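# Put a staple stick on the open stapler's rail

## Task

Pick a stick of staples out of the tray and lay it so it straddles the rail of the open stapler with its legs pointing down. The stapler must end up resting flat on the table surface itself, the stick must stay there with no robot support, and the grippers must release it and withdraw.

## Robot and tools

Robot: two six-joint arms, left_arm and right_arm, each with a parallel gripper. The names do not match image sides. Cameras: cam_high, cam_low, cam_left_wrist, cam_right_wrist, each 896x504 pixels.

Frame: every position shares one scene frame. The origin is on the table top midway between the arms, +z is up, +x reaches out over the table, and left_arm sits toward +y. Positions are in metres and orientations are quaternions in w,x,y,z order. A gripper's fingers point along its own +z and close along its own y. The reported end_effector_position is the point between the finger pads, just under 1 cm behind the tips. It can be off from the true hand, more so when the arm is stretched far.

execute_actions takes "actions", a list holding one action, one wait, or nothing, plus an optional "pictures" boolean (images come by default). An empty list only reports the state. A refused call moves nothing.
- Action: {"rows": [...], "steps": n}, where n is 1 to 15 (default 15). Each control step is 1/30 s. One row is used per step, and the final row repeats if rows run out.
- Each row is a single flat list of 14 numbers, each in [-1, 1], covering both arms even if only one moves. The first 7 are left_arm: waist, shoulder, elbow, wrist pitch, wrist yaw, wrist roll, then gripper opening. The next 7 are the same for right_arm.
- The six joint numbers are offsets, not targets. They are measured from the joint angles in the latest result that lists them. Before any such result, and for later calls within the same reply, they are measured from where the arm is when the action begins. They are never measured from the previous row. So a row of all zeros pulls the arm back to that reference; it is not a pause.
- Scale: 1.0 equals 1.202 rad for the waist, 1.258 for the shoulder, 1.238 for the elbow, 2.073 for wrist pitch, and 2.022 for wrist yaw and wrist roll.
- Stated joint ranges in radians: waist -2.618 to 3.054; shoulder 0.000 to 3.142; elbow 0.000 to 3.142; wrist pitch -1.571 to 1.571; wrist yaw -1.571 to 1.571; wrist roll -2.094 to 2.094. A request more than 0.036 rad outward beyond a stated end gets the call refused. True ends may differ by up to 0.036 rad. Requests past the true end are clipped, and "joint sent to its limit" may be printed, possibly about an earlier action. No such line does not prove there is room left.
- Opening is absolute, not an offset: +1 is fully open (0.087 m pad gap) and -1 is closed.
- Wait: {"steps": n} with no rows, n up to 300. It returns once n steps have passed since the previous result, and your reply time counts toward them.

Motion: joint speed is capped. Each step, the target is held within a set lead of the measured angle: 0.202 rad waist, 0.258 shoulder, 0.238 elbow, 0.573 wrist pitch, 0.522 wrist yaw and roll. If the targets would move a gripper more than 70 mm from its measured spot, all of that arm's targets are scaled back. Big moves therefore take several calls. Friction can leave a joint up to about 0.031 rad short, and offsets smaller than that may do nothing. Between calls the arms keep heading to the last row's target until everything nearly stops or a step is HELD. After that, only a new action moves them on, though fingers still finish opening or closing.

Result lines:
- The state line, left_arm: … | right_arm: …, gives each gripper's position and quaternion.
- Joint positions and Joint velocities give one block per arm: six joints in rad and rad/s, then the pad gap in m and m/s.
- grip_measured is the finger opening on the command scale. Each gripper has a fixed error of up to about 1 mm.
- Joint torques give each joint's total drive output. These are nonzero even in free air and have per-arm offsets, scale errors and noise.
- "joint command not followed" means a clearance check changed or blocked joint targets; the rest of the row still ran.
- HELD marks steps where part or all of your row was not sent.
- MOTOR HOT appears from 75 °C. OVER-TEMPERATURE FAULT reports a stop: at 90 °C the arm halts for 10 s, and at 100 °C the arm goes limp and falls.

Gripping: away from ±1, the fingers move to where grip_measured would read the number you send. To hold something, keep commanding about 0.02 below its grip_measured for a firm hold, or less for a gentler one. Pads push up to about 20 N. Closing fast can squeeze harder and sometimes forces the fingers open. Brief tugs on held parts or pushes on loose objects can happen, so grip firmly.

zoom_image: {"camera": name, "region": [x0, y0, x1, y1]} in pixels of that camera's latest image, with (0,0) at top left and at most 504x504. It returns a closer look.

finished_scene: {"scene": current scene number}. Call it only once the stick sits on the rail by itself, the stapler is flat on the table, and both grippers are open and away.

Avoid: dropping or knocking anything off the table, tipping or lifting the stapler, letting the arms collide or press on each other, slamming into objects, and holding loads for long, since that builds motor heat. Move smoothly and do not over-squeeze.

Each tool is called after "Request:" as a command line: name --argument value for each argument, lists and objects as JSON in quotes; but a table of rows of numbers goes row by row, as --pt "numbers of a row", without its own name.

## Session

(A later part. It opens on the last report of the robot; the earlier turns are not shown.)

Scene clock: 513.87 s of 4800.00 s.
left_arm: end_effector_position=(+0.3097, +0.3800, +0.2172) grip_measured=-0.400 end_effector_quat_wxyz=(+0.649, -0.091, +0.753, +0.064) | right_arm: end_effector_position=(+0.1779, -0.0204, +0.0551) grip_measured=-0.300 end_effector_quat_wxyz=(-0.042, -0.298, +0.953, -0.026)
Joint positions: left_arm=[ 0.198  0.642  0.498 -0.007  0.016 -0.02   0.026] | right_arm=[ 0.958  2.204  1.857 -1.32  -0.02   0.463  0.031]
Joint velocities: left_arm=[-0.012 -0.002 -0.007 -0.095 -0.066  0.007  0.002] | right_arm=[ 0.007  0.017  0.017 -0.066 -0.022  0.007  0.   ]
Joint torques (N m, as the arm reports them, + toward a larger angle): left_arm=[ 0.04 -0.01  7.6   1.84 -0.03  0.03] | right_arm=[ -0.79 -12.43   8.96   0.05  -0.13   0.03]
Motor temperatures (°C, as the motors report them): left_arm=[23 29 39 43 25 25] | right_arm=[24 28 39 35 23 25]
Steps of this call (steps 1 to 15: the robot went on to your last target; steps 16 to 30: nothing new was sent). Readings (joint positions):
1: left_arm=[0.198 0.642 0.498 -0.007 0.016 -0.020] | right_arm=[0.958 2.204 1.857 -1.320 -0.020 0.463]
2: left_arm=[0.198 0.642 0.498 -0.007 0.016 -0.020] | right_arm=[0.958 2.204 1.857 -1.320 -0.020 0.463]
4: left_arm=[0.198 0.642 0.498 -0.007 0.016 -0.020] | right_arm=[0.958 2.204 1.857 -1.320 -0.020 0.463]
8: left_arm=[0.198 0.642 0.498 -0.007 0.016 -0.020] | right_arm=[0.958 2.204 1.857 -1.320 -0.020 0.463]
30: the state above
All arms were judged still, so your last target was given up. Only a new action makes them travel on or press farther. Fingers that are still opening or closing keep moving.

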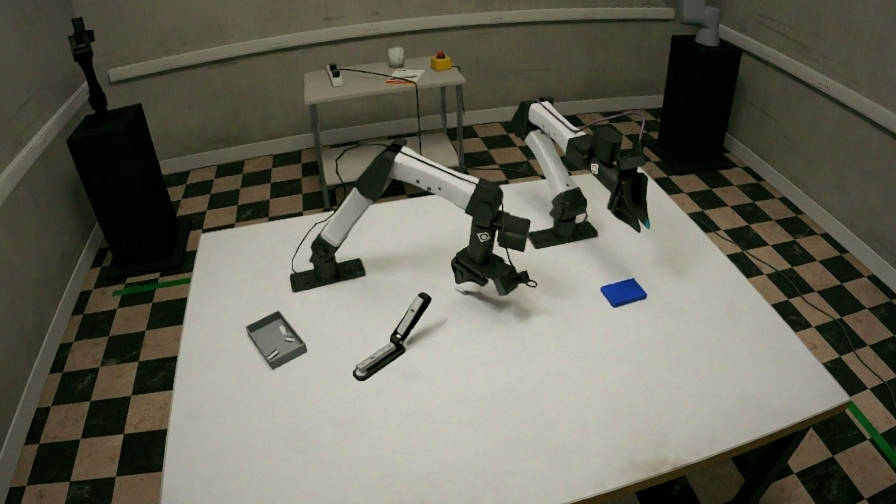

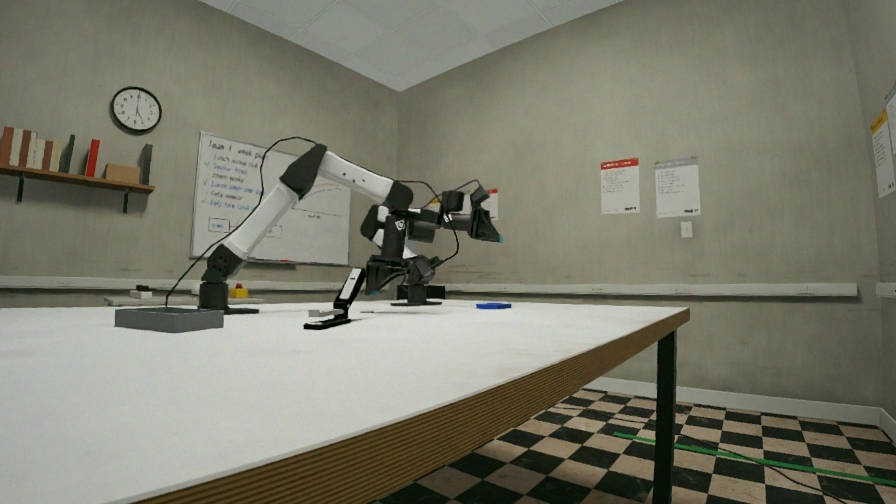

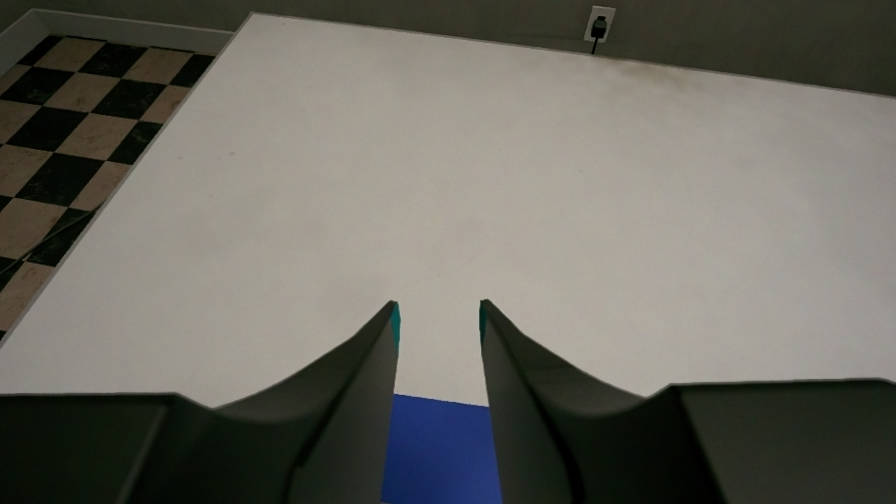

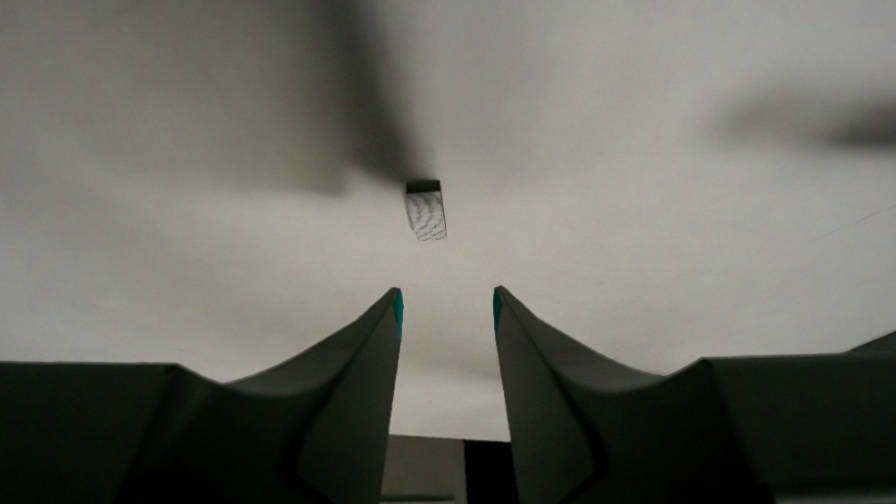

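Request:
execute_actions --actions '[{"rows":[[0,0,0,0,0,0,-0.4,0.03,0,-0.04,0.06,0,0,-0.1],[0,0,0,0,0,0,-0.4,0.03,0,-0.04,0.06,0,0,-0.1],[0,0,0,0,0,0,-0.4,0.03,0,-0.04,0.06,0,0,-0.1],[0,0,0,0,0,0,-0.4,0.03,0,-0.08,0.1,0,0,-0.1],[0,0,0,0,0,0,-0.4,0.03,0,-0.08,0.1,0,0,-0.1],[0,0,0,0,0,0,-0.4,0.03,0,-0.08,0.1,0,0,-0.1],[0,0,0,0,0,0,-0.4,0.03,0,-0.12,0.125,0,0,-0.1]],"steps":15}]' --pictures false

Request:
execute_actions --actions '[{"steps":30}]'

Scene clock: 525.07 s of 4800.00 s.
left_arm: end_effector_position=(+0.3097, +0.3800, +0.2172) grip_measured=-0.400 end_effector_quat_wxyz=(+0.649, -0.091, +0.753, +0.064) | right_arm: end_effector_position=(+0.1744, +0.0002, +0.0181) grip_measured=-0.100 end_effector_quat_wxyz=(-0.008, -0.315, +0.949, +0.006)
Joint positions: left_arm=[ 0.198  0.642  0.498 -0.007  0.016 -0.02   0.026] | right_arm=[ 0.992  2.204  1.727 -1.097 -0.019  0.463  0.039]
Joint velocities: left_arm=[ 0.012  0.007 -0.002 -0.007 -0.007 -0.007  0.   ] | right_arm=[-0.007 -0.012  0.002  0.183 -0.007 -0.066 -0.001]
Joint torques (N m, as the arm reports them, + toward a larger angle): left_arm=[-0.08  0.06  7.55  1.84 -0.02  0.05] | right_arm=[ -0.11 -10.88   4.95   0.58  -0.14   0.02]
Motor temperatures (°C, as the motors report them): left_arm=[23 28 40 45 25 25] | right_arm=[24 33 39 33 23 25]
Steps of this call (steps 1 to 90: nothing new was sent; then 7.70 s passed at rest; steps 91 to 105: all 15 steps of this action). Readings (joint positions):
91: left_arm=[0.198 0.642 0.498 -0.007 0.016 -0.020] | right_arm=[0.961 2.204 1.852 -1.309 -0.019 0.463]
92: left_arm=[0.198 0.642 0.498 -0.007 0.016 -0.020] | right_arm=[0.964 2.204 1.846 -1.290 -0.019 0.463]
94: left_arm=[0.198 0.642 0.498 -0.007 0.016 -0.020] | right_arm=[0.977 2.203 1.824 -1.248 -0.019 0.463]
98: left_arm=[0.198 0.642 0.498 -0.007 0.016 -0.020] | right_arm=[0.992 2.203 1.761 -1.158 -0.019 0.463]
105: the state above

Scene clock: 526.07 s of 4800.00 s.
left_arm: end_effector_position=(+0.3097, +0.3800, +0.2172) grip_measured=-0.400 end_effector_quat_wxyz=(+0.649, -0.091, +0.753, +0.064) | right_arm: end_effector_position=(+0.1765, +0.0042, +0.0174) grip_measured=-0.100 end_effector_quat_wxyz=(-0.002, -0.315, +0.949, +0.012)
Joint positions: left_arm=[ 0.198  0.642  0.498 -0.007  0.016 -0.02   0.026] | right_arm=[ 0.992  2.204  1.727 -1.079 -0.019  0.463  0.039]
Joint velocities: left_arm=[ 0.017 -0.002  0.012 -0.007  0.022 -0.081 -0.   ] | right_arm=[ 0.007 -0.002 -0.012  0.037  0.007 -0.095 -0.001]
Joint torques (N m, as the arm reports them, + toward a larger angle): left_arm=[-0.06 -0.04  7.61  1.83 -0.02  0.03] | right_arm=[ -0.13 -10.89   5.01   0.67  -0.14   0.03]
Motor temperatures (°C, as the motors report them): left_arm=[23 28 40 45 25 25] | right_arm=[24 33 39 33 23 25]
Steps of this call (steps 1 to 30: the robot went on to your last target). Readings (joint positions):
1: left_arm=[0.198 0.642 0.498 -0.007 0.016 -0.020] | right_arm=[0.992 2.204 1.727 -1.093 -0.019 0.463]
2: left_arm=[0.198 0.642 0.498 -0.007 0.016 -0.020] | right_arm=[0.992 2.204 1.727 -1.090 -0.019 0.463]
4: left_arm=[0.198 0.642 0.498 -0.007 0.016 -0.020] | right_arm=[0.992 2.204 1.727 -1.086 -0.019 0.463]
8: left_arm=[0.198 0.642 0.498 -0.007 0.016 -0.020] | right_arm=[0.992 2.204 1.727 -1.082 -0.019 0.463]
30: the state above
All arms were judged still, so your last target was given up. Only a new action makes them travel on or press farther. Fingers that are still opening or closing keep moving.

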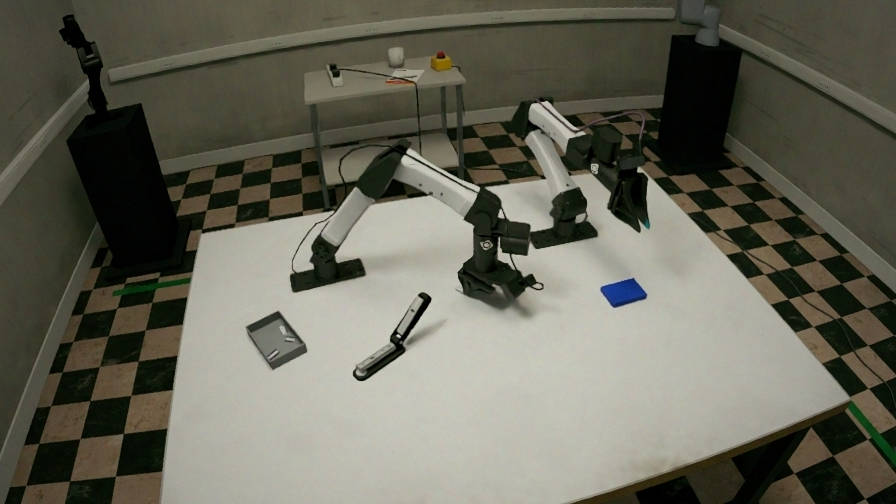

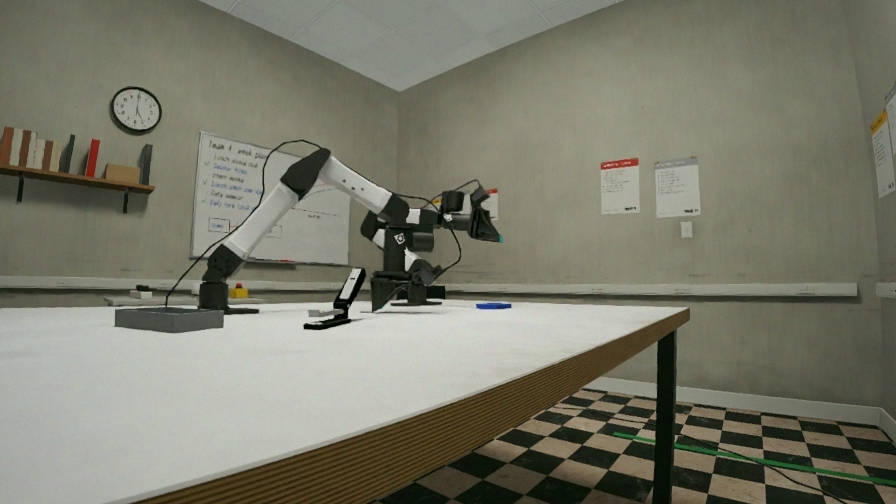

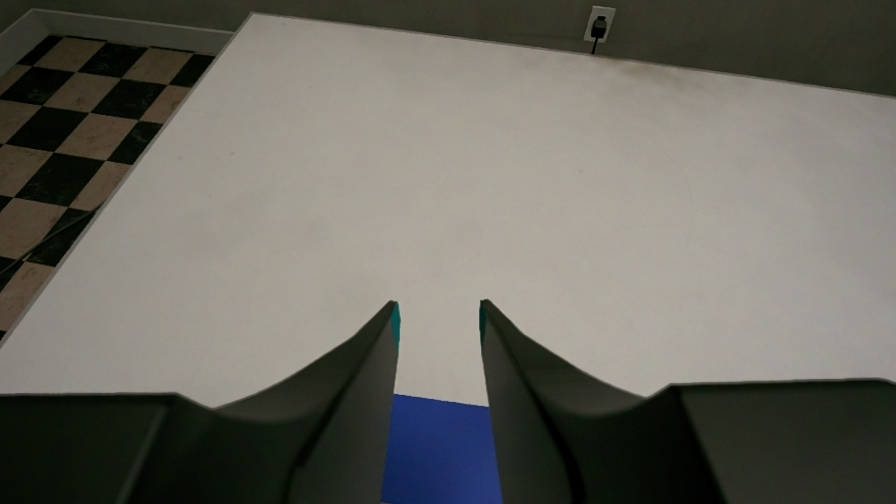

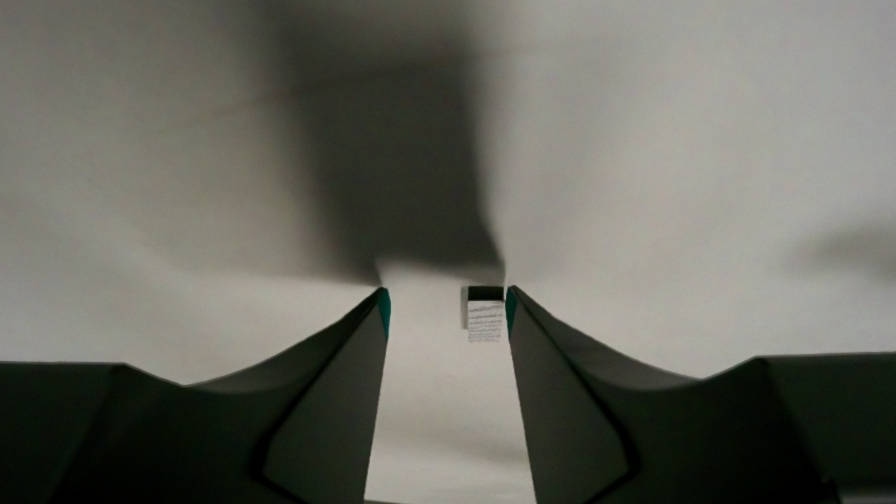

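Request:
execute_actions --actions '[{"rows":[[0,0,0,0,0,0,-0.4,-0.025,-0.05,-0.09,0.02,0,0,-0.1]],"steps":15}]'

Scene clock: 530.00 s of 4800.00 s.
left_arm: end_effector_position=(+0.3097, +0.3800, +0.2172) grip_measured=-0.400 end_effector_quat_wxyz=(+0.649, -0.091, +0.753, +0.064) | right_arm: end_effector_position=(+0.1769, -0.0165, +0.0110) grip_measured=-0.100 end_effector_quat_wxyz=(-0.012, -0.302, +0.953, +0.002)
Joint positions: left_arm=[ 0.198  0.642  0.498 -0.007  0.016 -0.02   0.026] | right_arm=[ 0.966  2.168  1.637 -1.055 -0.019  0.463  0.039]
Joint velocities: left_arm=[-0.007  0.007  0.012 -0.007  0.007  0.022  0.001] | right_arm=[ 0.012 -0.007  0.002 -0.081 -0.037  0.081 -0.001]
Joint torques (N m, as the arm reports them, + toward a larger angle): left_arm=[ 0.06  0.04  7.64  1.81 -0.04  0.04] | right_arm=[ -0.6  -12.51   4.61   0.59  -0.13   0.02]
Motor temperatures (°C, as the motors report them): left_arm=[23 27 40 45 25 25] | right_arm=[24 34 39 33 23 25]
Steps of this call (steps 1 to 90: nothing new was sent; then 0.43 s passed at rest; steps 91 to 105: all 15 steps of this action). Readings (joint positions):
91: left_arm=[0.198 0.642 0.498 -0.007 0.016 -0.020] | right_arm=[0.991 2.197 1.710 -1.065 -0.019 0.463]
92: left_arm=[0.198 0.642 0.498 -0.007 0.016 -0.020] | right_arm=[0.988 2.184 1.683 -1.055 -0.019 0.463]
94: left_arm=[0.198 0.642 0.498 -0.007 0.016 -0.020] | right_arm=[0.978 2.169 1.648 -1.056 -0.019 0.463]
98: left_arm=[0.198 0.642 0.498 -0.007 0.016 -0.020] | right_arm=[0.966 2.168 1.637 -1.056 -0.019 0.463]
105: the state above

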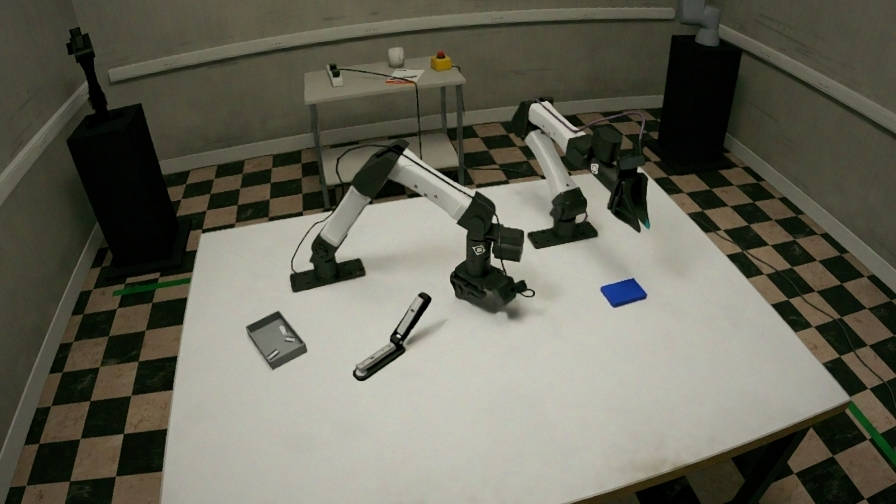

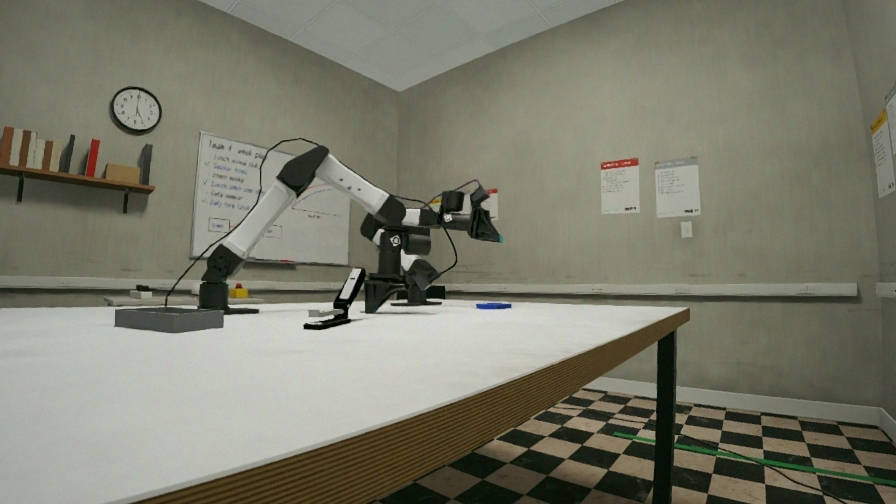

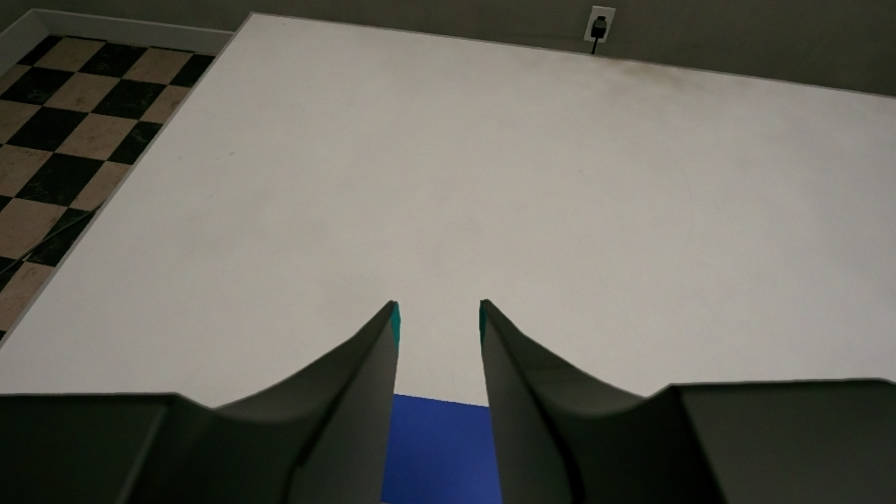

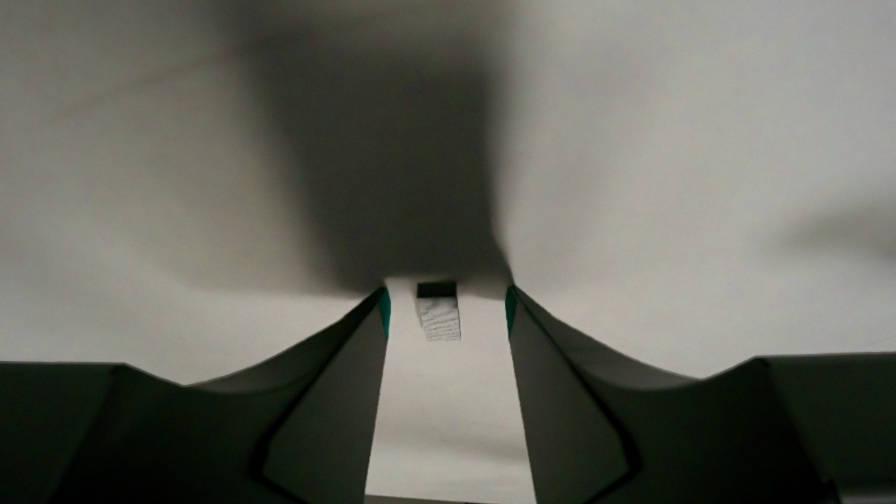

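Close, then lift ~15 cm.

Request:
execute_actions --actions '[{"rows":[[0,0,0,0,0,0,-0.4,0,0,0,0,0,0,-0.4],[0,0,0,0,0,0,-0.4,0,0,0,0,0,0,-0.4],[0,0,0,0,0,0,-0.4,0,0,0,0,0,0,-0.6],[0,0,0,0,0,0,-0.4,0,0,0,0,0,0,-0.6],[0,0,0,0,0,0,-0.4,0,0,0,0,0,0,-0.7],[0,0,0,0,0,0,-0.4,0,0,0,0,0,0,-0.7],[0,0,0,0,0,0,-0.4,0,0,0,0,0,0,-0.8]],"steps":15}]' --pictures false

Request:
execute_actions --actions '[{"rows":[[0,0,0,0,0,0,-0.4,0,-0.05,0.08,-0.08,0,0,-0.8],[0,0,0,0,0,0,-0.4,0,-0.05,0.08,-0.08,0,0,-0.8],[0,0,0,0,0,0,-0.4,0,-0.1,0.16,-0.16,0,0,-0.8],[0,0,0,0,0,0,-0.4,0,-0.1,0.16,-0.16,0,0,-0.8],[0,0,0,0,0,0,-0.4,0,-0.2,0.2,-0.24,0,0,-0.8]],"steps":15}]' --pictures false

Request:
execute_actions --actions '[{"steps":30}]' --pictures false

Scene clock: 540.37 s of 4800.00 s.
left_arm: end_effector_position=(+0.3097, +0.3800, +0.2172) grip_measured=-0.400 end_effector_quat_wxyz=(+0.649, -0.091, +0.753, +0.064) | right_arm: end_effector_position=(+0.1769, -0.0165, +0.0110) grip_measured=-0.740 end_effector_quat_wxyz=(-0.012, -0.302, +0.953, +0.002)
Joint positions: left_arm=[ 0.198  0.642  0.498 -0.007  0.016 -0.02   0.026] | right_arm=[ 0.966  2.168  1.637 -1.055 -0.019  0.463  0.011]
Joint velocities: left_arm=[-0.002 -0.002 -0.022  0.007 -0.037 -0.022  0.   ] | right_arm=[-0.012 -0.007  0.007 -0.095 -0.095 -0.022  0.001]
Joint torques (N m, as the arm reports them, + toward a larger angle): left_arm=[ 0.    0.01  7.59  1.84 -0.01  0.02] | right_arm=[ -0.29 -10.46   6.49   0.4   -0.14   0.02]
Motor temperatures (°C, as the motors report them): left_arm=[23 27 40 46 25 25] | right_arm=[24 38 38 32 23 25]
Steps of this call (steps 1 to 15: the robot went on to your last target; steps 16 to 90: nothing new was sent; then 6.87 s passed at rest; steps 91 to 105: all 15 steps of this action). Readings (joint positions):
91: left_arm=[0.198 0.642 0.498 -0.007 0.016 -0.020] | right_arm=[0.966 2.168 1.637 -1.055 -0.019 0.463]
92: left_arm=[0.198 0.642 0.498 -0.007 0.016 -0.020] | right_arm=[0.966 2.168 1.637 -1.055 -0.019 0.463]
94: left_arm=[0.198 0.642 0.498 -0.007 0.016 -0.020] | right_arm=[0.966 2.168 1.637 -1.055 -0.019 0.463]
98: left_arm=[0.198 0.642 0.498 -0.007 0.016 -0.020] | right_arm=[0.966 2.168 1.637 -1.055 -0.019 0.463]
105: the state above

Scene clock: 540.87 s of 4800.00 s.
left_arm: end_effector_position=(+0.3097, +0.3800, +0.2172) grip_measured=-0.400 end_effector_quat_wxyz=(+0.649, -0.091, +0.753, +0.064) | right_arm: end_effector_position=(+0.1578, -0.0520, +0.1656) grip_measured=-0.740 end_effector_quat_wxyz=(+0.013, -0.302, +0.953, +0.026)
Joint positions: left_arm=[ 0.198  0.642  0.498 -0.007  0.016 -0.02   0.026] | right_arm=[ 0.966  1.902  1.874 -1.489 -0.019  0.463  0.011]
Joint velocities: left_arm=[ 0.002 -0.012  0.002  0.007 -0.022 -0.037 -0.   ] | right_arm=[ 0.012 -0.002  0.002 -0.432 -0.007 -0.022 -0.   ]
Joint torques (N m, as the arm reports them, + toward a larger angle): left_arm=[ 0.02  0.01  7.62  1.82 -0.02  0.06] | right_arm=[-0.29 -7.38  7.54  0.47 -0.14  0.02]
Motor temperatures (°C, as the motors report them): left_arm=[23 27 40 46 25 25] | right_arm=[24 38 38 32 23 25]
Steps of this call (steps 1 to 15: all 15 steps of this action). Readings (joint positions):
1: left_arm=[0.198 0.642 0.498 -0.007 0.016 -0.020] | right_arm=[0.966 2.167 1.648 -1.076 -0.019 0.463]
2: left_arm=[0.198 0.642 0.498 -0.007 0.016 -0.020] | right_arm=[0.966 2.165 1.664 -1.106 -0.019 0.463]
4: left_arm=[0.198 0.642 0.498 -0.007 0.016 -0.020] | right_arm=[0.966 2.145 1.719 -1.184 -0.019 0.463]
8: left_arm=[0.198 0.642 0.498 -0.007 0.016 -0.020] | right_arm=[0.966 2.033 1.799 -1.311 -0.019 0.463]
15: the state above

Scene clock: 541.87 s of 4800.00 s.
left_arm: end_effector_position=(+0.3097, +0.3800, +0.2172) grip_measured=-0.400 end_effector_quat_wxyz=(+0.649, -0.091, +0.753, +0.064) | right_arm: end_effector_position=(+0.1522, -0.0624, +0.1657) grip_measured=-0.740 end_effector_quat_wxyz=(-0.006, -0.302, +0.953, +0.007)
Joint positions: left_arm=[ 0.198  0.642  0.498 -0.007  0.016 -0.02   0.026] | right_arm=[ 0.966  1.906  1.874 -1.537 -0.019  0.463  0.011]
Joint velocities: left_arm=[-0.012 -0.007 -0.002 -0.037  0.037 -0.066  0.001] | right_arm=[-0.012 -0.002 -0.007  0.11  -0.022 -0.037  0.001]
Joint torques (N m, as the arm reports them, + toward a larger angle): left_arm=[-0.03 -0.01  7.59  1.83 -0.03  0.04] | right_arm=[-0.29 -7.71  7.44  0.27 -0.14  0.02]
Motor temperatures (°C, as the motors report them): left_arm=[23 27 40 46 25 25] | right_arm=[24 37 38 32 23 25]
Steps of this call (steps 1 to 30: the robot went on to your last target). Readings (joint positions):
1: left_arm=[0.198 0.642 0.498 -0.007 0.016 -0.020] | right_arm=[0.966 1.903 1.874 -1.500 -0.019 0.463]
2: left_arm=[0.198 0.642 0.498 -0.007 0.016 -0.020] | right_arm=[0.966 1.906 1.874 -1.509 -0.019 0.463]
4: left_arm=[0.198 0.642 0.498 -0.007 0.016 -0.020] | right_arm=[0.966 1.906 1.874 -1.520 -0.019 0.463]
8: left_arm=[0.198 0.642 0.498 -0.007 0.016 -0.020] | right_arm=[0.966 1.906 1.874 -1.531 -0.019 0.463]
30: the state above
All arms were judged still, so your last target was given up. Only a new action makes them travel on or press farther. Fingers that are still opening or closing keep moving.

Request:
execute_actions --actions '[{"rows":[[0,0,0,0,0,0,-0.4,-0.5,0,0,0,0,0.53,-0.8]],"steps":15}]' --pictures false

Request:
execute_actions --actions '[{"steps":30}]'

Scene clock: 549.47 s of 4800.00 s.
left_arm: end_effector_position=(+0.3097, +0.3800, +0.2172) grip_measured=-0.400 end_effector_quat_wxyz=(+0.649, -0.091, +0.753, +0.064) | right_arm: end_effector_position=(+0.3194, -0.1596, +0.1657) grip_measured=-0.740 end_effector_quat_wxyz=(+0.000, +0.483, +0.875, +0.007)
Joint positions: left_arm=[ 0.198  0.642  0.498 -0.007  0.016 -0.02   0.026] | right_arm=[ 0.341  1.906  1.874 -1.527 -0.007  1.461  0.011]
Joint velocities: left_arm=[-0.002  0.002  0.002 -0.037 -0.037  0.095 -0.002] | right_arm=[ 0.286  0.002  0.017 -0.037 -0.037  0.388  0.   ]
Joint torques (N m, as the arm reports them, + toward a larger angle): left_arm=[ 0.03 -0.01  7.53  1.85 -0.01  0.03] | right_arm=[ 0.28 -8.49  6.49  0.27 -0.15  0.1 ]
Motor temperatures (°C, as the motors report them): left_arm=[23 26 41 46 25 25] | right_arm=[24 36 38 32 23 25]
Steps of this call (steps 1 to 90: nothing new was sent; then 4.10 s passed at rest; steps 91 to 105: all 15 steps of this action). Readings (joint positions):
91: left_arm=[0.198 0.642 0.498 -0.007 0.016 -0.020] | right_arm=[0.948 1.906 1.874 -1.537 -0.028 0.539]
92: left_arm=[0.198 0.642 0.498 -0.007 0.016 -0.020] | right_arm=[0.909 1.906 1.874 -1.537 -0.036 0.638]
94: left_arm=[0.198 0.642 0.498 -0.007 0.016 -0.020] | right_arm=[0.784 1.906 1.874 -1.534 -0.036 0.834]
98: left_arm=[0.198 0.642 0.498 -0.007 0.016 -0.020] | right_arm=[0.491 1.906 1.874 -1.527 -0.029 1.206]
105: the state above

Scene clock: 550.47 s of 4800.00 s.
left_arm: end_effector_position=(+0.3097, +0.3800, +0.2172) grip_measured=-0.400 end_effector_quat_wxyz=(+0.649, -0.091, +0.753, +0.064) | right_arm: end_effector_position=(+0.3171, -0.1509, +0.1660) grip_measured=-0.740 end_effector_quat_wxyz=(-0.002, +0.503, +0.864, +0.009)
Joint positions: left_arm=[ 0.198  0.642  0.498 -0.007  0.016 -0.02   0.026] | right_arm=[ 0.362  1.906  1.874 -1.527 -0.013  1.527  0.011]
Joint velocities: left_arm=[ 0.012  0.002 -0.002  0.022 -0.022 -0.007  0.001] | right_arm=[-0.007 -0.002 -0.002  0.022 -0.022 -0.066  0.   ]
Joint torques (N m, as the arm reports them, + toward a larger angle): left_arm=[ 0.01  0.05  7.61  1.79 -0.02  0.07] | right_arm=[-0.11 -8.46  6.49  0.26 -0.16  0.11]
Motor temperatures (°C, as the motors report them): left_arm=[23 26 41 46 25 25] | right_arm=[24 36 38 32 23 25]
Steps of this call (steps 1 to 30: the robot went on to your last target). Readings (joint positions):
1: left_arm=[0.198 0.642 0.498 -0.007 0.016 -0.020] | right_arm=[0.350 1.906 1.874 -1.527 -0.009 1.474]
2: left_arm=[0.198 0.642 0.498 -0.007 0.016 -0.020] | right_arm=[0.357 1.906 1.874 -1.527 -0.011 1.485]
4: left_arm=[0.198 0.642 0.498 -0.007 0.016 -0.020] | right_arm=[0.362 1.906 1.874 -1.527 -0.013 1.500]
8: left_arm=[0.198 0.642 0.498 -0.007 0.016 -0.020] | right_arm=[0.362 1.906 1.874 -1.527 -0.013 1.516]
30: the state above
All arms were judged still, so your last target was given up. Only a new action makes them travel on or press farther. Fingers that are still opening or closing keep moving.

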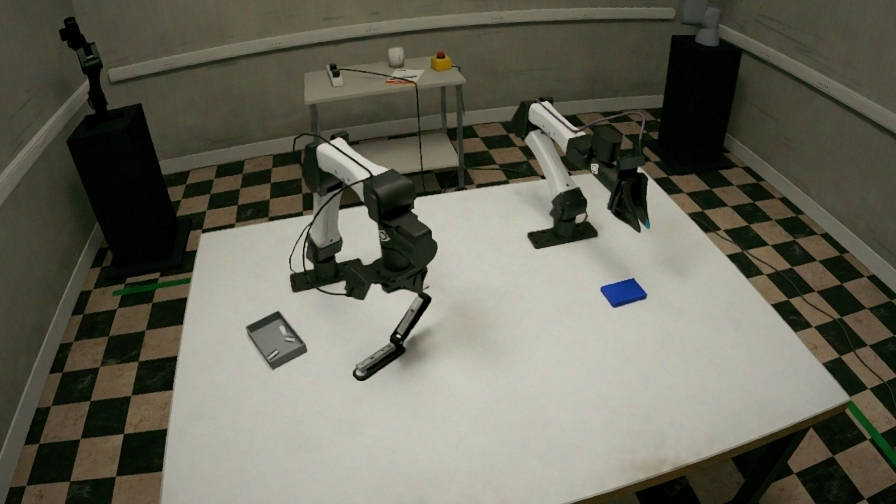

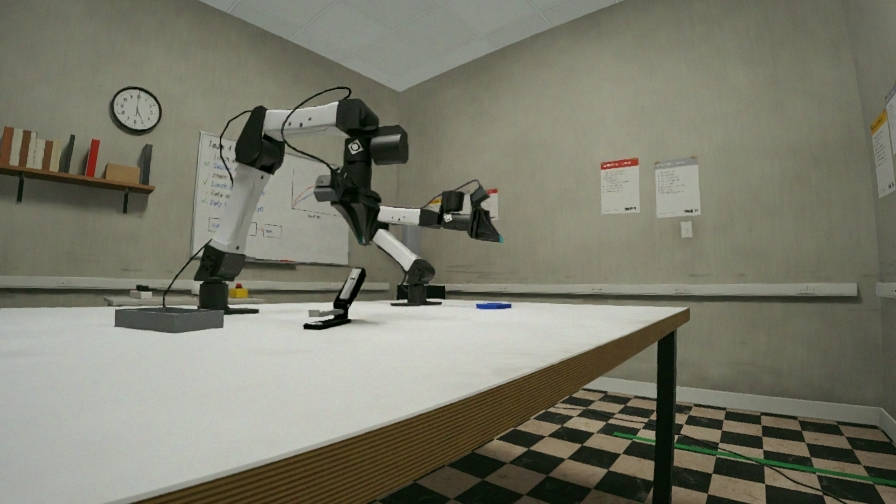

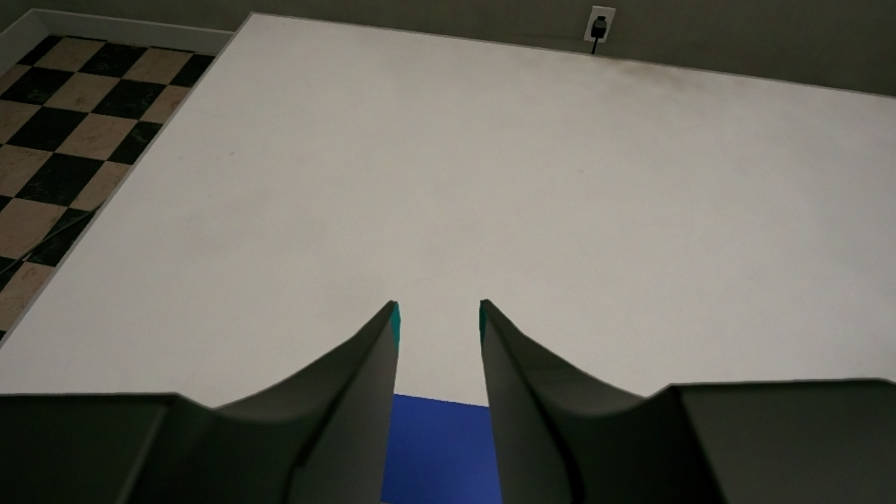

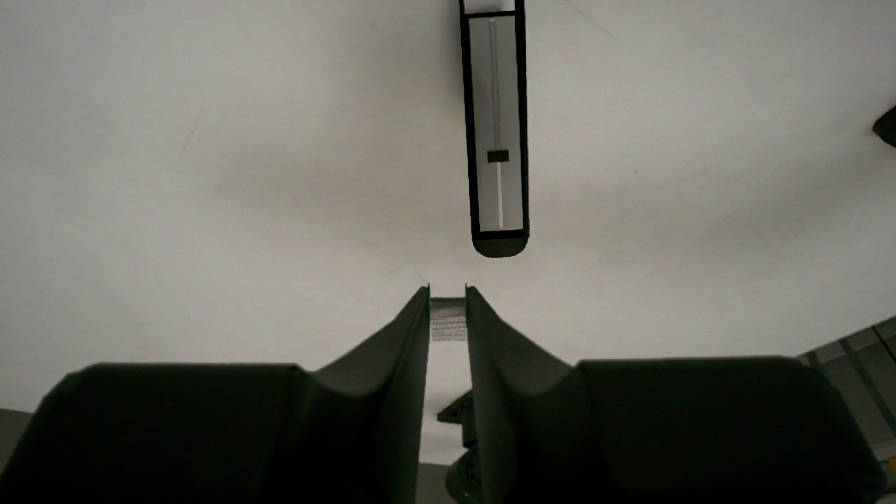

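Request:
execute_actions --actions '[{"rows":[[0,0,0,0,0,0,-0.4,-0.2,0,0,0,0,-0.12,-0.8]],"steps":15}]' --pictures false

Request:
execute_actions --actions '[{"steps":20}]'

Scene clock: 557.03 s of 4800.00 s.
left_arm: end_effector_position=(+0.3097, +0.3800, +0.2172) grip_measured=-0.400 end_effector_quat_wxyz=(+0.649, -0.091, +0.753, +0.064) | right_arm: end_effector_position=(+0.3488, -0.2328, +0.1656) grip_measured=-0.740 end_effector_quat_wxyz=(+0.002, +0.510, +0.860, +0.007)
Joint positions: left_arm=[ 0.198  0.642  0.498 -0.007  0.016 -0.02   0.026] | right_arm=[ 0.118  1.906  1.874 -1.525 -0.008  1.3    0.011]
Joint velocities: left_arm=[ 0.012 -0.002 -0.007 -0.022 -0.007  0.007 -0.   ] | right_arm=[-0.002 -0.002  0.002 -0.007  0.095 -0.022 -0.001]
Joint torques (N m, as the arm reports them, + toward a larger angle): left_arm=[-0.02  0.07  7.62  1.82  0.    0.03] | right_arm=[ 0.07 -8.47  6.52  0.38 -0.14 -0.07]
Motor temperatures (°C, as the motors report them): left_arm=[23 26 41 47 25 25] | right_arm=[24 36 38 31 23 25]
Steps of this call (steps 1 to 90: nothing new was sent; then 3.07 s passed at rest; steps 91 to 105: all 15 steps of this action). Readings (joint positions):
91: left_arm=[0.198 0.642 0.498 -0.007 0.016 -0.020] | right_arm=[0.345 1.906 1.874 -1.527 -0.021 1.492]
92: left_arm=[0.198 0.642 0.498 -0.007 0.016 -0.020] | right_arm=[0.307 1.906 1.874 -1.526 -0.028 1.453]
94: left_arm=[0.198 0.642 0.498 -0.007 0.016 -0.020] | right_arm=[0.194 1.906 1.874 -1.525 -0.025 1.394]
98: left_arm=[0.198 0.642 0.498 -0.007 0.016 -0.020] | right_arm=[0.090 1.906 1.874 -1.525 -0.006 1.334]
105: the state above

Scene clock: 557.70 s of 4800.00 s.
left_arm: end_effector_position=(+0.3097, +0.3800, +0.2172) grip_measured=-0.400 end_effector_quat_wxyz=(+0.649, -0.091, +0.753, +0.064) | right_arm: end_effector_position=(+0.3485, -0.2329, +0.1656) grip_measured=-0.740 end_effector_quat_wxyz=(+0.002, +0.507, +0.862, +0.007)
Joint positions: left_arm=[ 0.198  0.642  0.498 -0.007  0.016 -0.02   0.026] | right_arm=[ 0.118  1.906  1.874 -1.525 -0.008  1.292  0.011]
Joint velocities: left_arm=[-0.007  0.002 -0.017  0.066  0.037  0.125 -0.   ] | right_arm=[-0.002 -0.002 -0.002  0.022 -0.037  0.037  0.001]
Joint torques (N m, as the arm reports them, + toward a larger angle): left_arm=[ 0.02  0.1   7.62  1.84 -0.04  0.03] | right_arm=[ 0.03 -8.47  6.5   0.38 -0.15 -0.07]
Motor temperatures (°C, as the motors report them): left_arm=[23 26 41 47 25 25] | right_arm=[24 36 38 31 23 25]
Steps of this call (steps 1 to 15: the robot went on to your last target; steps 16 to 20: nothing new was sent). Readings (joint positions):
1: left_arm=[0.198 0.642 0.498 -0.007 0.016 -0.020] | right_arm=[0.118 1.906 1.874 -1.525 -0.008 1.299]
2: left_arm=[0.198 0.642 0.498 -0.007 0.016 -0.020] | right_arm=[0.118 1.906 1.874 -1.525 -0.008 1.297]
4: left_arm=[0.198 0.642 0.498 -0.007 0.016 -0.020] | right_arm=[0.118 1.906 1.874 -1.525 -0.008 1.295]
8: left_arm=[0.198 0.642 0.498 -0.007 0.016 -0.020] | right_arm=[0.118 1.906 1.874 -1.525 -0.008 1.293]
20: the state above
All arms were judged still, so your last target was given up. Only a new action makes them travel on or press farther. Fingers that are still opening or closing keep moving.

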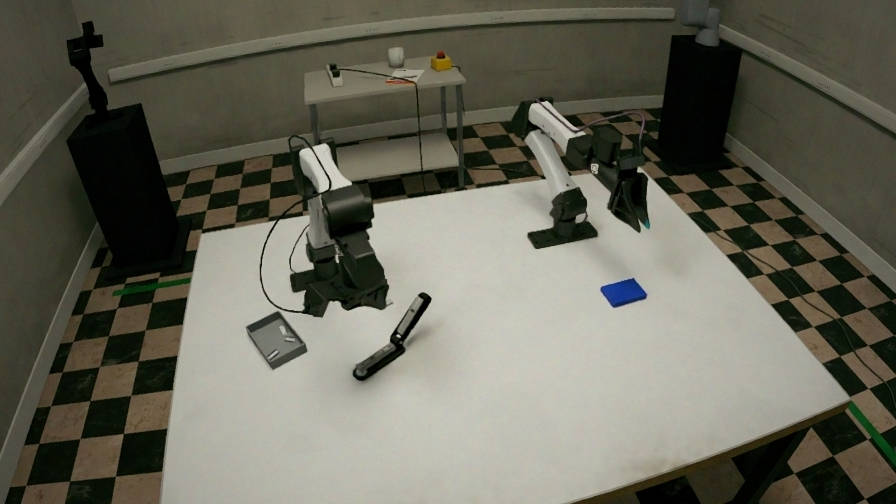

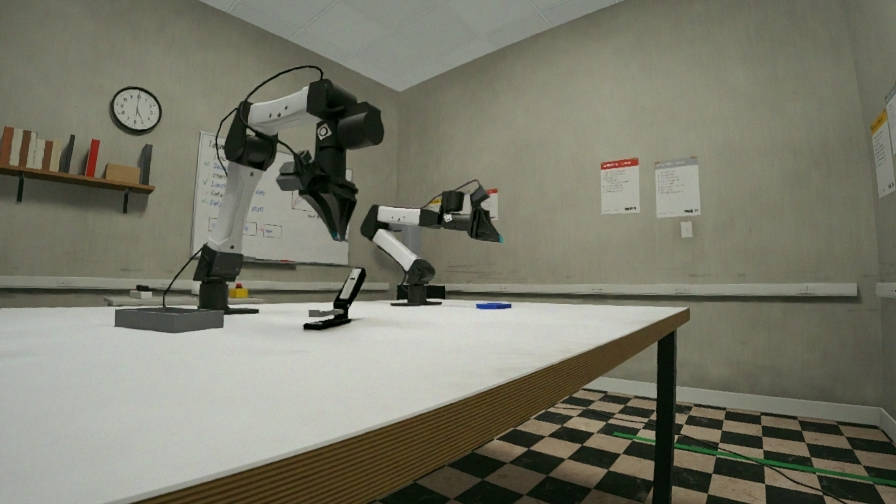

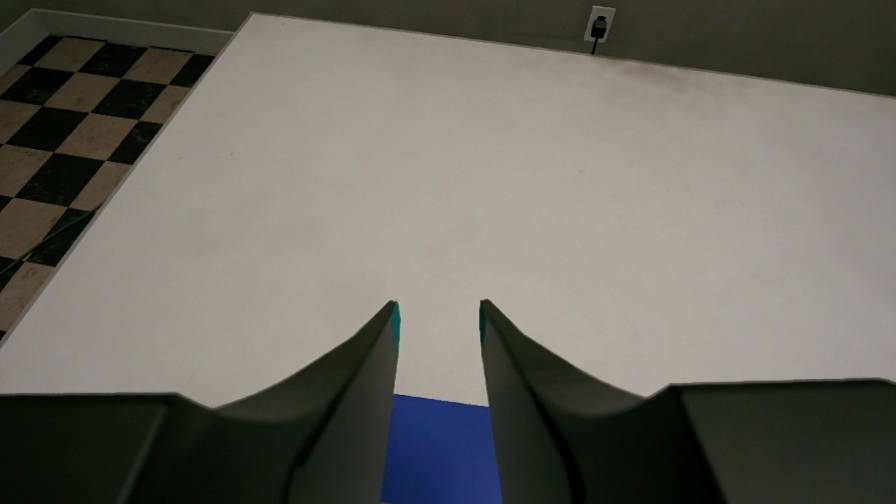

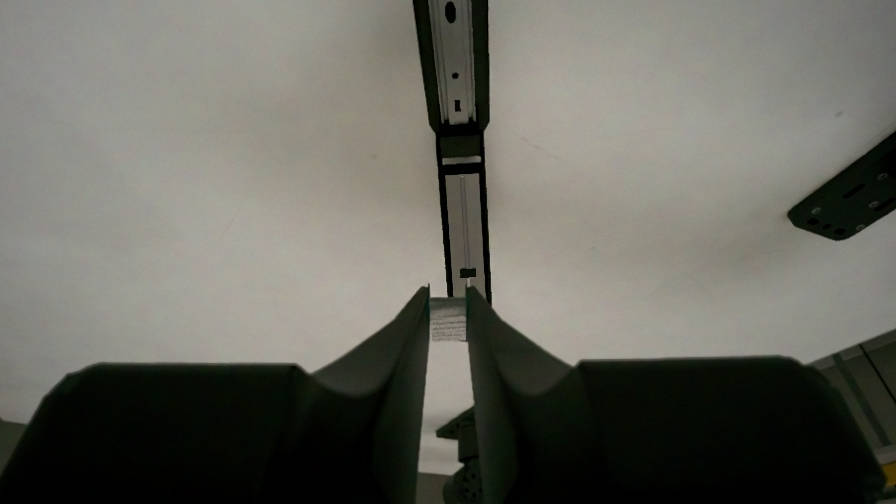

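Request:
execute_actions --actions '[{"rows":[[0,0,0,0,0,0,-0.4,-0.04,0.03,-0.14,0.09,0,-0.05,-0.8],[0,0,0,0,0,0,-0.4,-0.04,0.03,-0.14,0.09,0,-0.05,-0.8],[0,0,0,0,0,0,-0.4,-0.04,0.03,-0.14,0.09,0,-0.05,-0.8],[0,0,0,0,0,0,-0.4,-0.04,0.03,-0.28,0.185,0,-0.05,-0.8]],"steps":15}]' --pictures false

Request:
execute_actions --actions '[{"steps":30}]'

Scene clock: 568.53 s of 4800.00 s.
left_arm: end_effector_position=(+0.3097, +0.3800, +0.2172) grip_measured=-0.400 end_effector_quat_wxyz=(+0.649, -0.091, +0.753, +0.064) | right_arm: end_effector_position=(+0.3523, -0.2496, +0.0622) grip_measured=-0.740 end_effector_quat_wxyz=(-0.017, +0.488, +0.873, -0.009)
Joint positions: left_arm=[ 0.198  0.642  0.498 -0.007  0.016 -0.02   0.026] | right_arm=[ 0.072  1.96   1.533 -1.18  -0.008  1.202  0.011]
Joint velocities: left_arm=[-0.002 -0.007  0.012  0.007  0.007 -0.007 -0.001] | right_arm=[ 0.002  0.007 -0.007  0.125 -0.022 -0.022  0.   ]
Joint torques (N m, as the arm reports them, + toward a larger angle): left_arm=[ 0.03  0.03  7.63  1.8  -0.05  0.06] | right_arm=[ -0.5  -10.17   6.07   0.47  -0.09  -0.06]
Motor temperatures (°C, as the motors report them): left_arm=[23 26 41 47 25 25] | right_arm=[24 36 38 31 23 25]
Steps of this call (steps 1 to 90: nothing new was sent; then 7.33 s passed at rest; steps 91 to 105: all 15 steps of this action). Readings (joint positions):
91: left_arm=[0.198 0.642 0.498 -0.007 0.016 -0.020] | right_arm=[0.114 1.904 1.849 -1.498 -0.008 1.278]
92: left_arm=[0.198 0.642 0.498 -0.007 0.016 -0.020] | right_arm=[0.107 1.900 1.810 -1.465 -0.008 1.261]
94: left_arm=[0.198 0.642 0.498 -0.007 0.016 -0.020] | right_arm=[0.087 1.912 1.720 -1.395 -0.008 1.239]
98: left_arm=[0.198 0.642 0.498 -0.007 0.016 -0.020] | right_arm=[0.072 1.950 1.548 -1.261 -0.008 1.215]
105: the state above

Scene clock: 569.53 s of 4800.00 s.
left_arm: end_effector_position=(+0.3097, +0.3800, +0.2172) grip_measured=-0.400 end_effector_quat_wxyz=(+0.649, -0.091, +0.753, +0.064) | right_arm: end_effector_position=(+0.3571, -0.2488, +0.0618) grip_measured=-0.740 end_effector_quat_wxyz=(-0.009, +0.486, +0.874, -0.002)
Joint positions: left_arm=[ 0.198  0.642  0.498 -0.007  0.016 -0.02   0.026] | right_arm=[ 0.072  1.96   1.533 -1.159 -0.008  1.199  0.011]
Joint velocities: left_arm=[-0.002 -0.012  0.022 -0.022 -0.007  0.022 -0.001] | right_arm=[ 0.002 -0.012  0.007 -0.007 -0.007 -0.037  0.001]
Joint torques (N m, as the arm reports them, + toward a larger angle): left_arm=[ 0.05  0.    7.61  1.82 -0.04  0.05] | right_arm=[ -0.45 -10.26   6.13   0.53  -0.09  -0.07]
Motor temperatures (°C, as the motors report them): left_arm=[23 26 41 47 25 25] | right_arm=[24 36 38 31 23 25]
Steps of this call (steps 1 to 30: the robot went on to your last target). Readings (joint positions):
1: left_arm=[0.198 0.642 0.498 -0.007 0.016 -0.020] | right_arm=[0.072 1.960 1.533 -1.175 -0.008 1.201]
2: left_arm=[0.198 0.642 0.498 -0.007 0.016 -0.020] | right_arm=[0.072 1.960 1.533 -1.171 -0.008 1.201]
4: left_arm=[0.198 0.642 0.498 -0.007 0.016 -0.020] | right_arm=[0.072 1.960 1.533 -1.167 -0.008 1.200]
8: left_arm=[0.198 0.642 0.498 -0.007 0.016 -0.020] | right_arm=[0.072 1.960 1.533 -1.162 -0.008 1.199]
30: the state above
All arms were judged still, so your last target was given up. Only a new action makes them travel on or press farther. Fingers that are still opening or closing keep moving.

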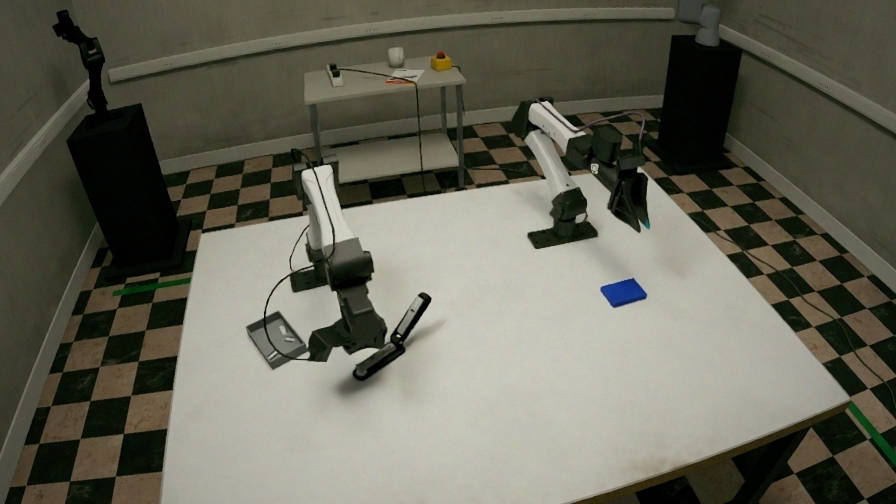

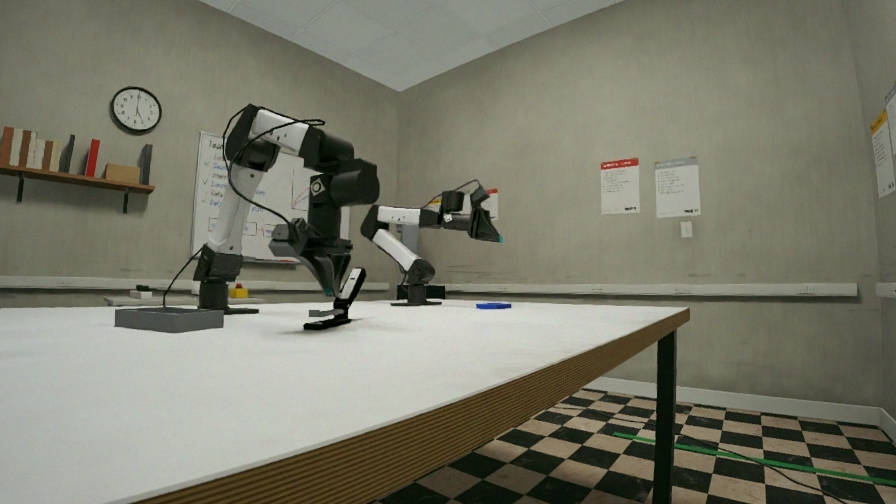

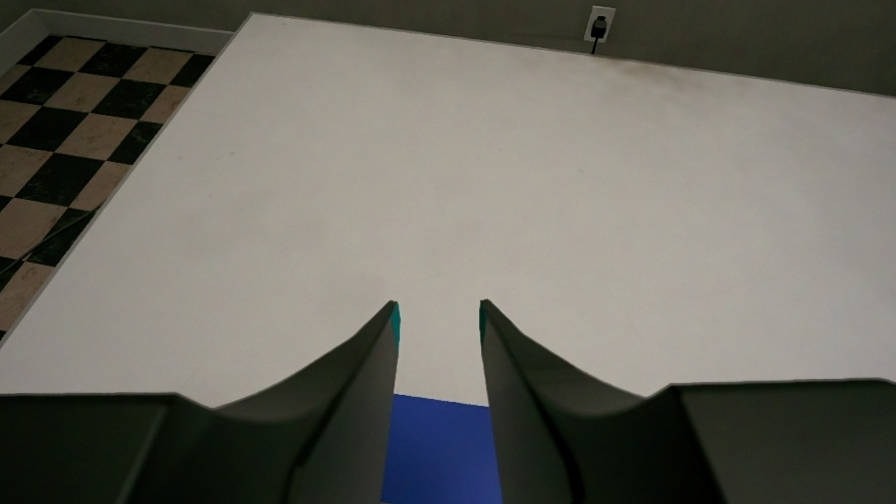

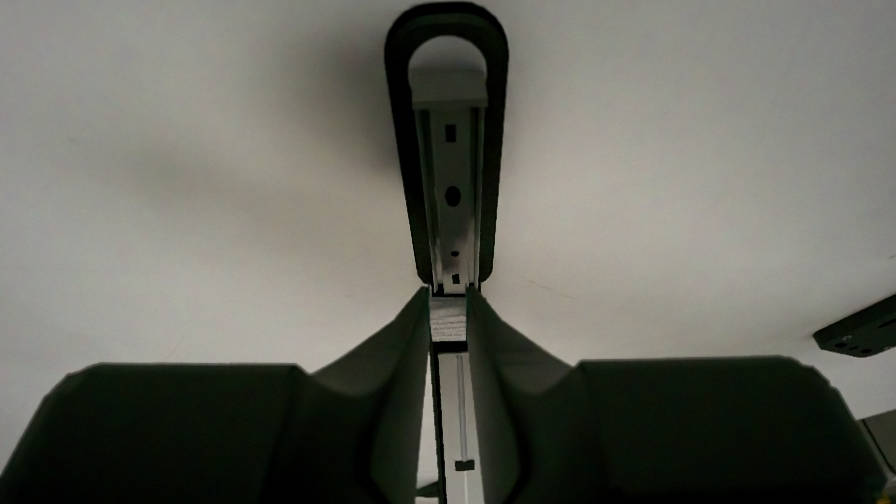

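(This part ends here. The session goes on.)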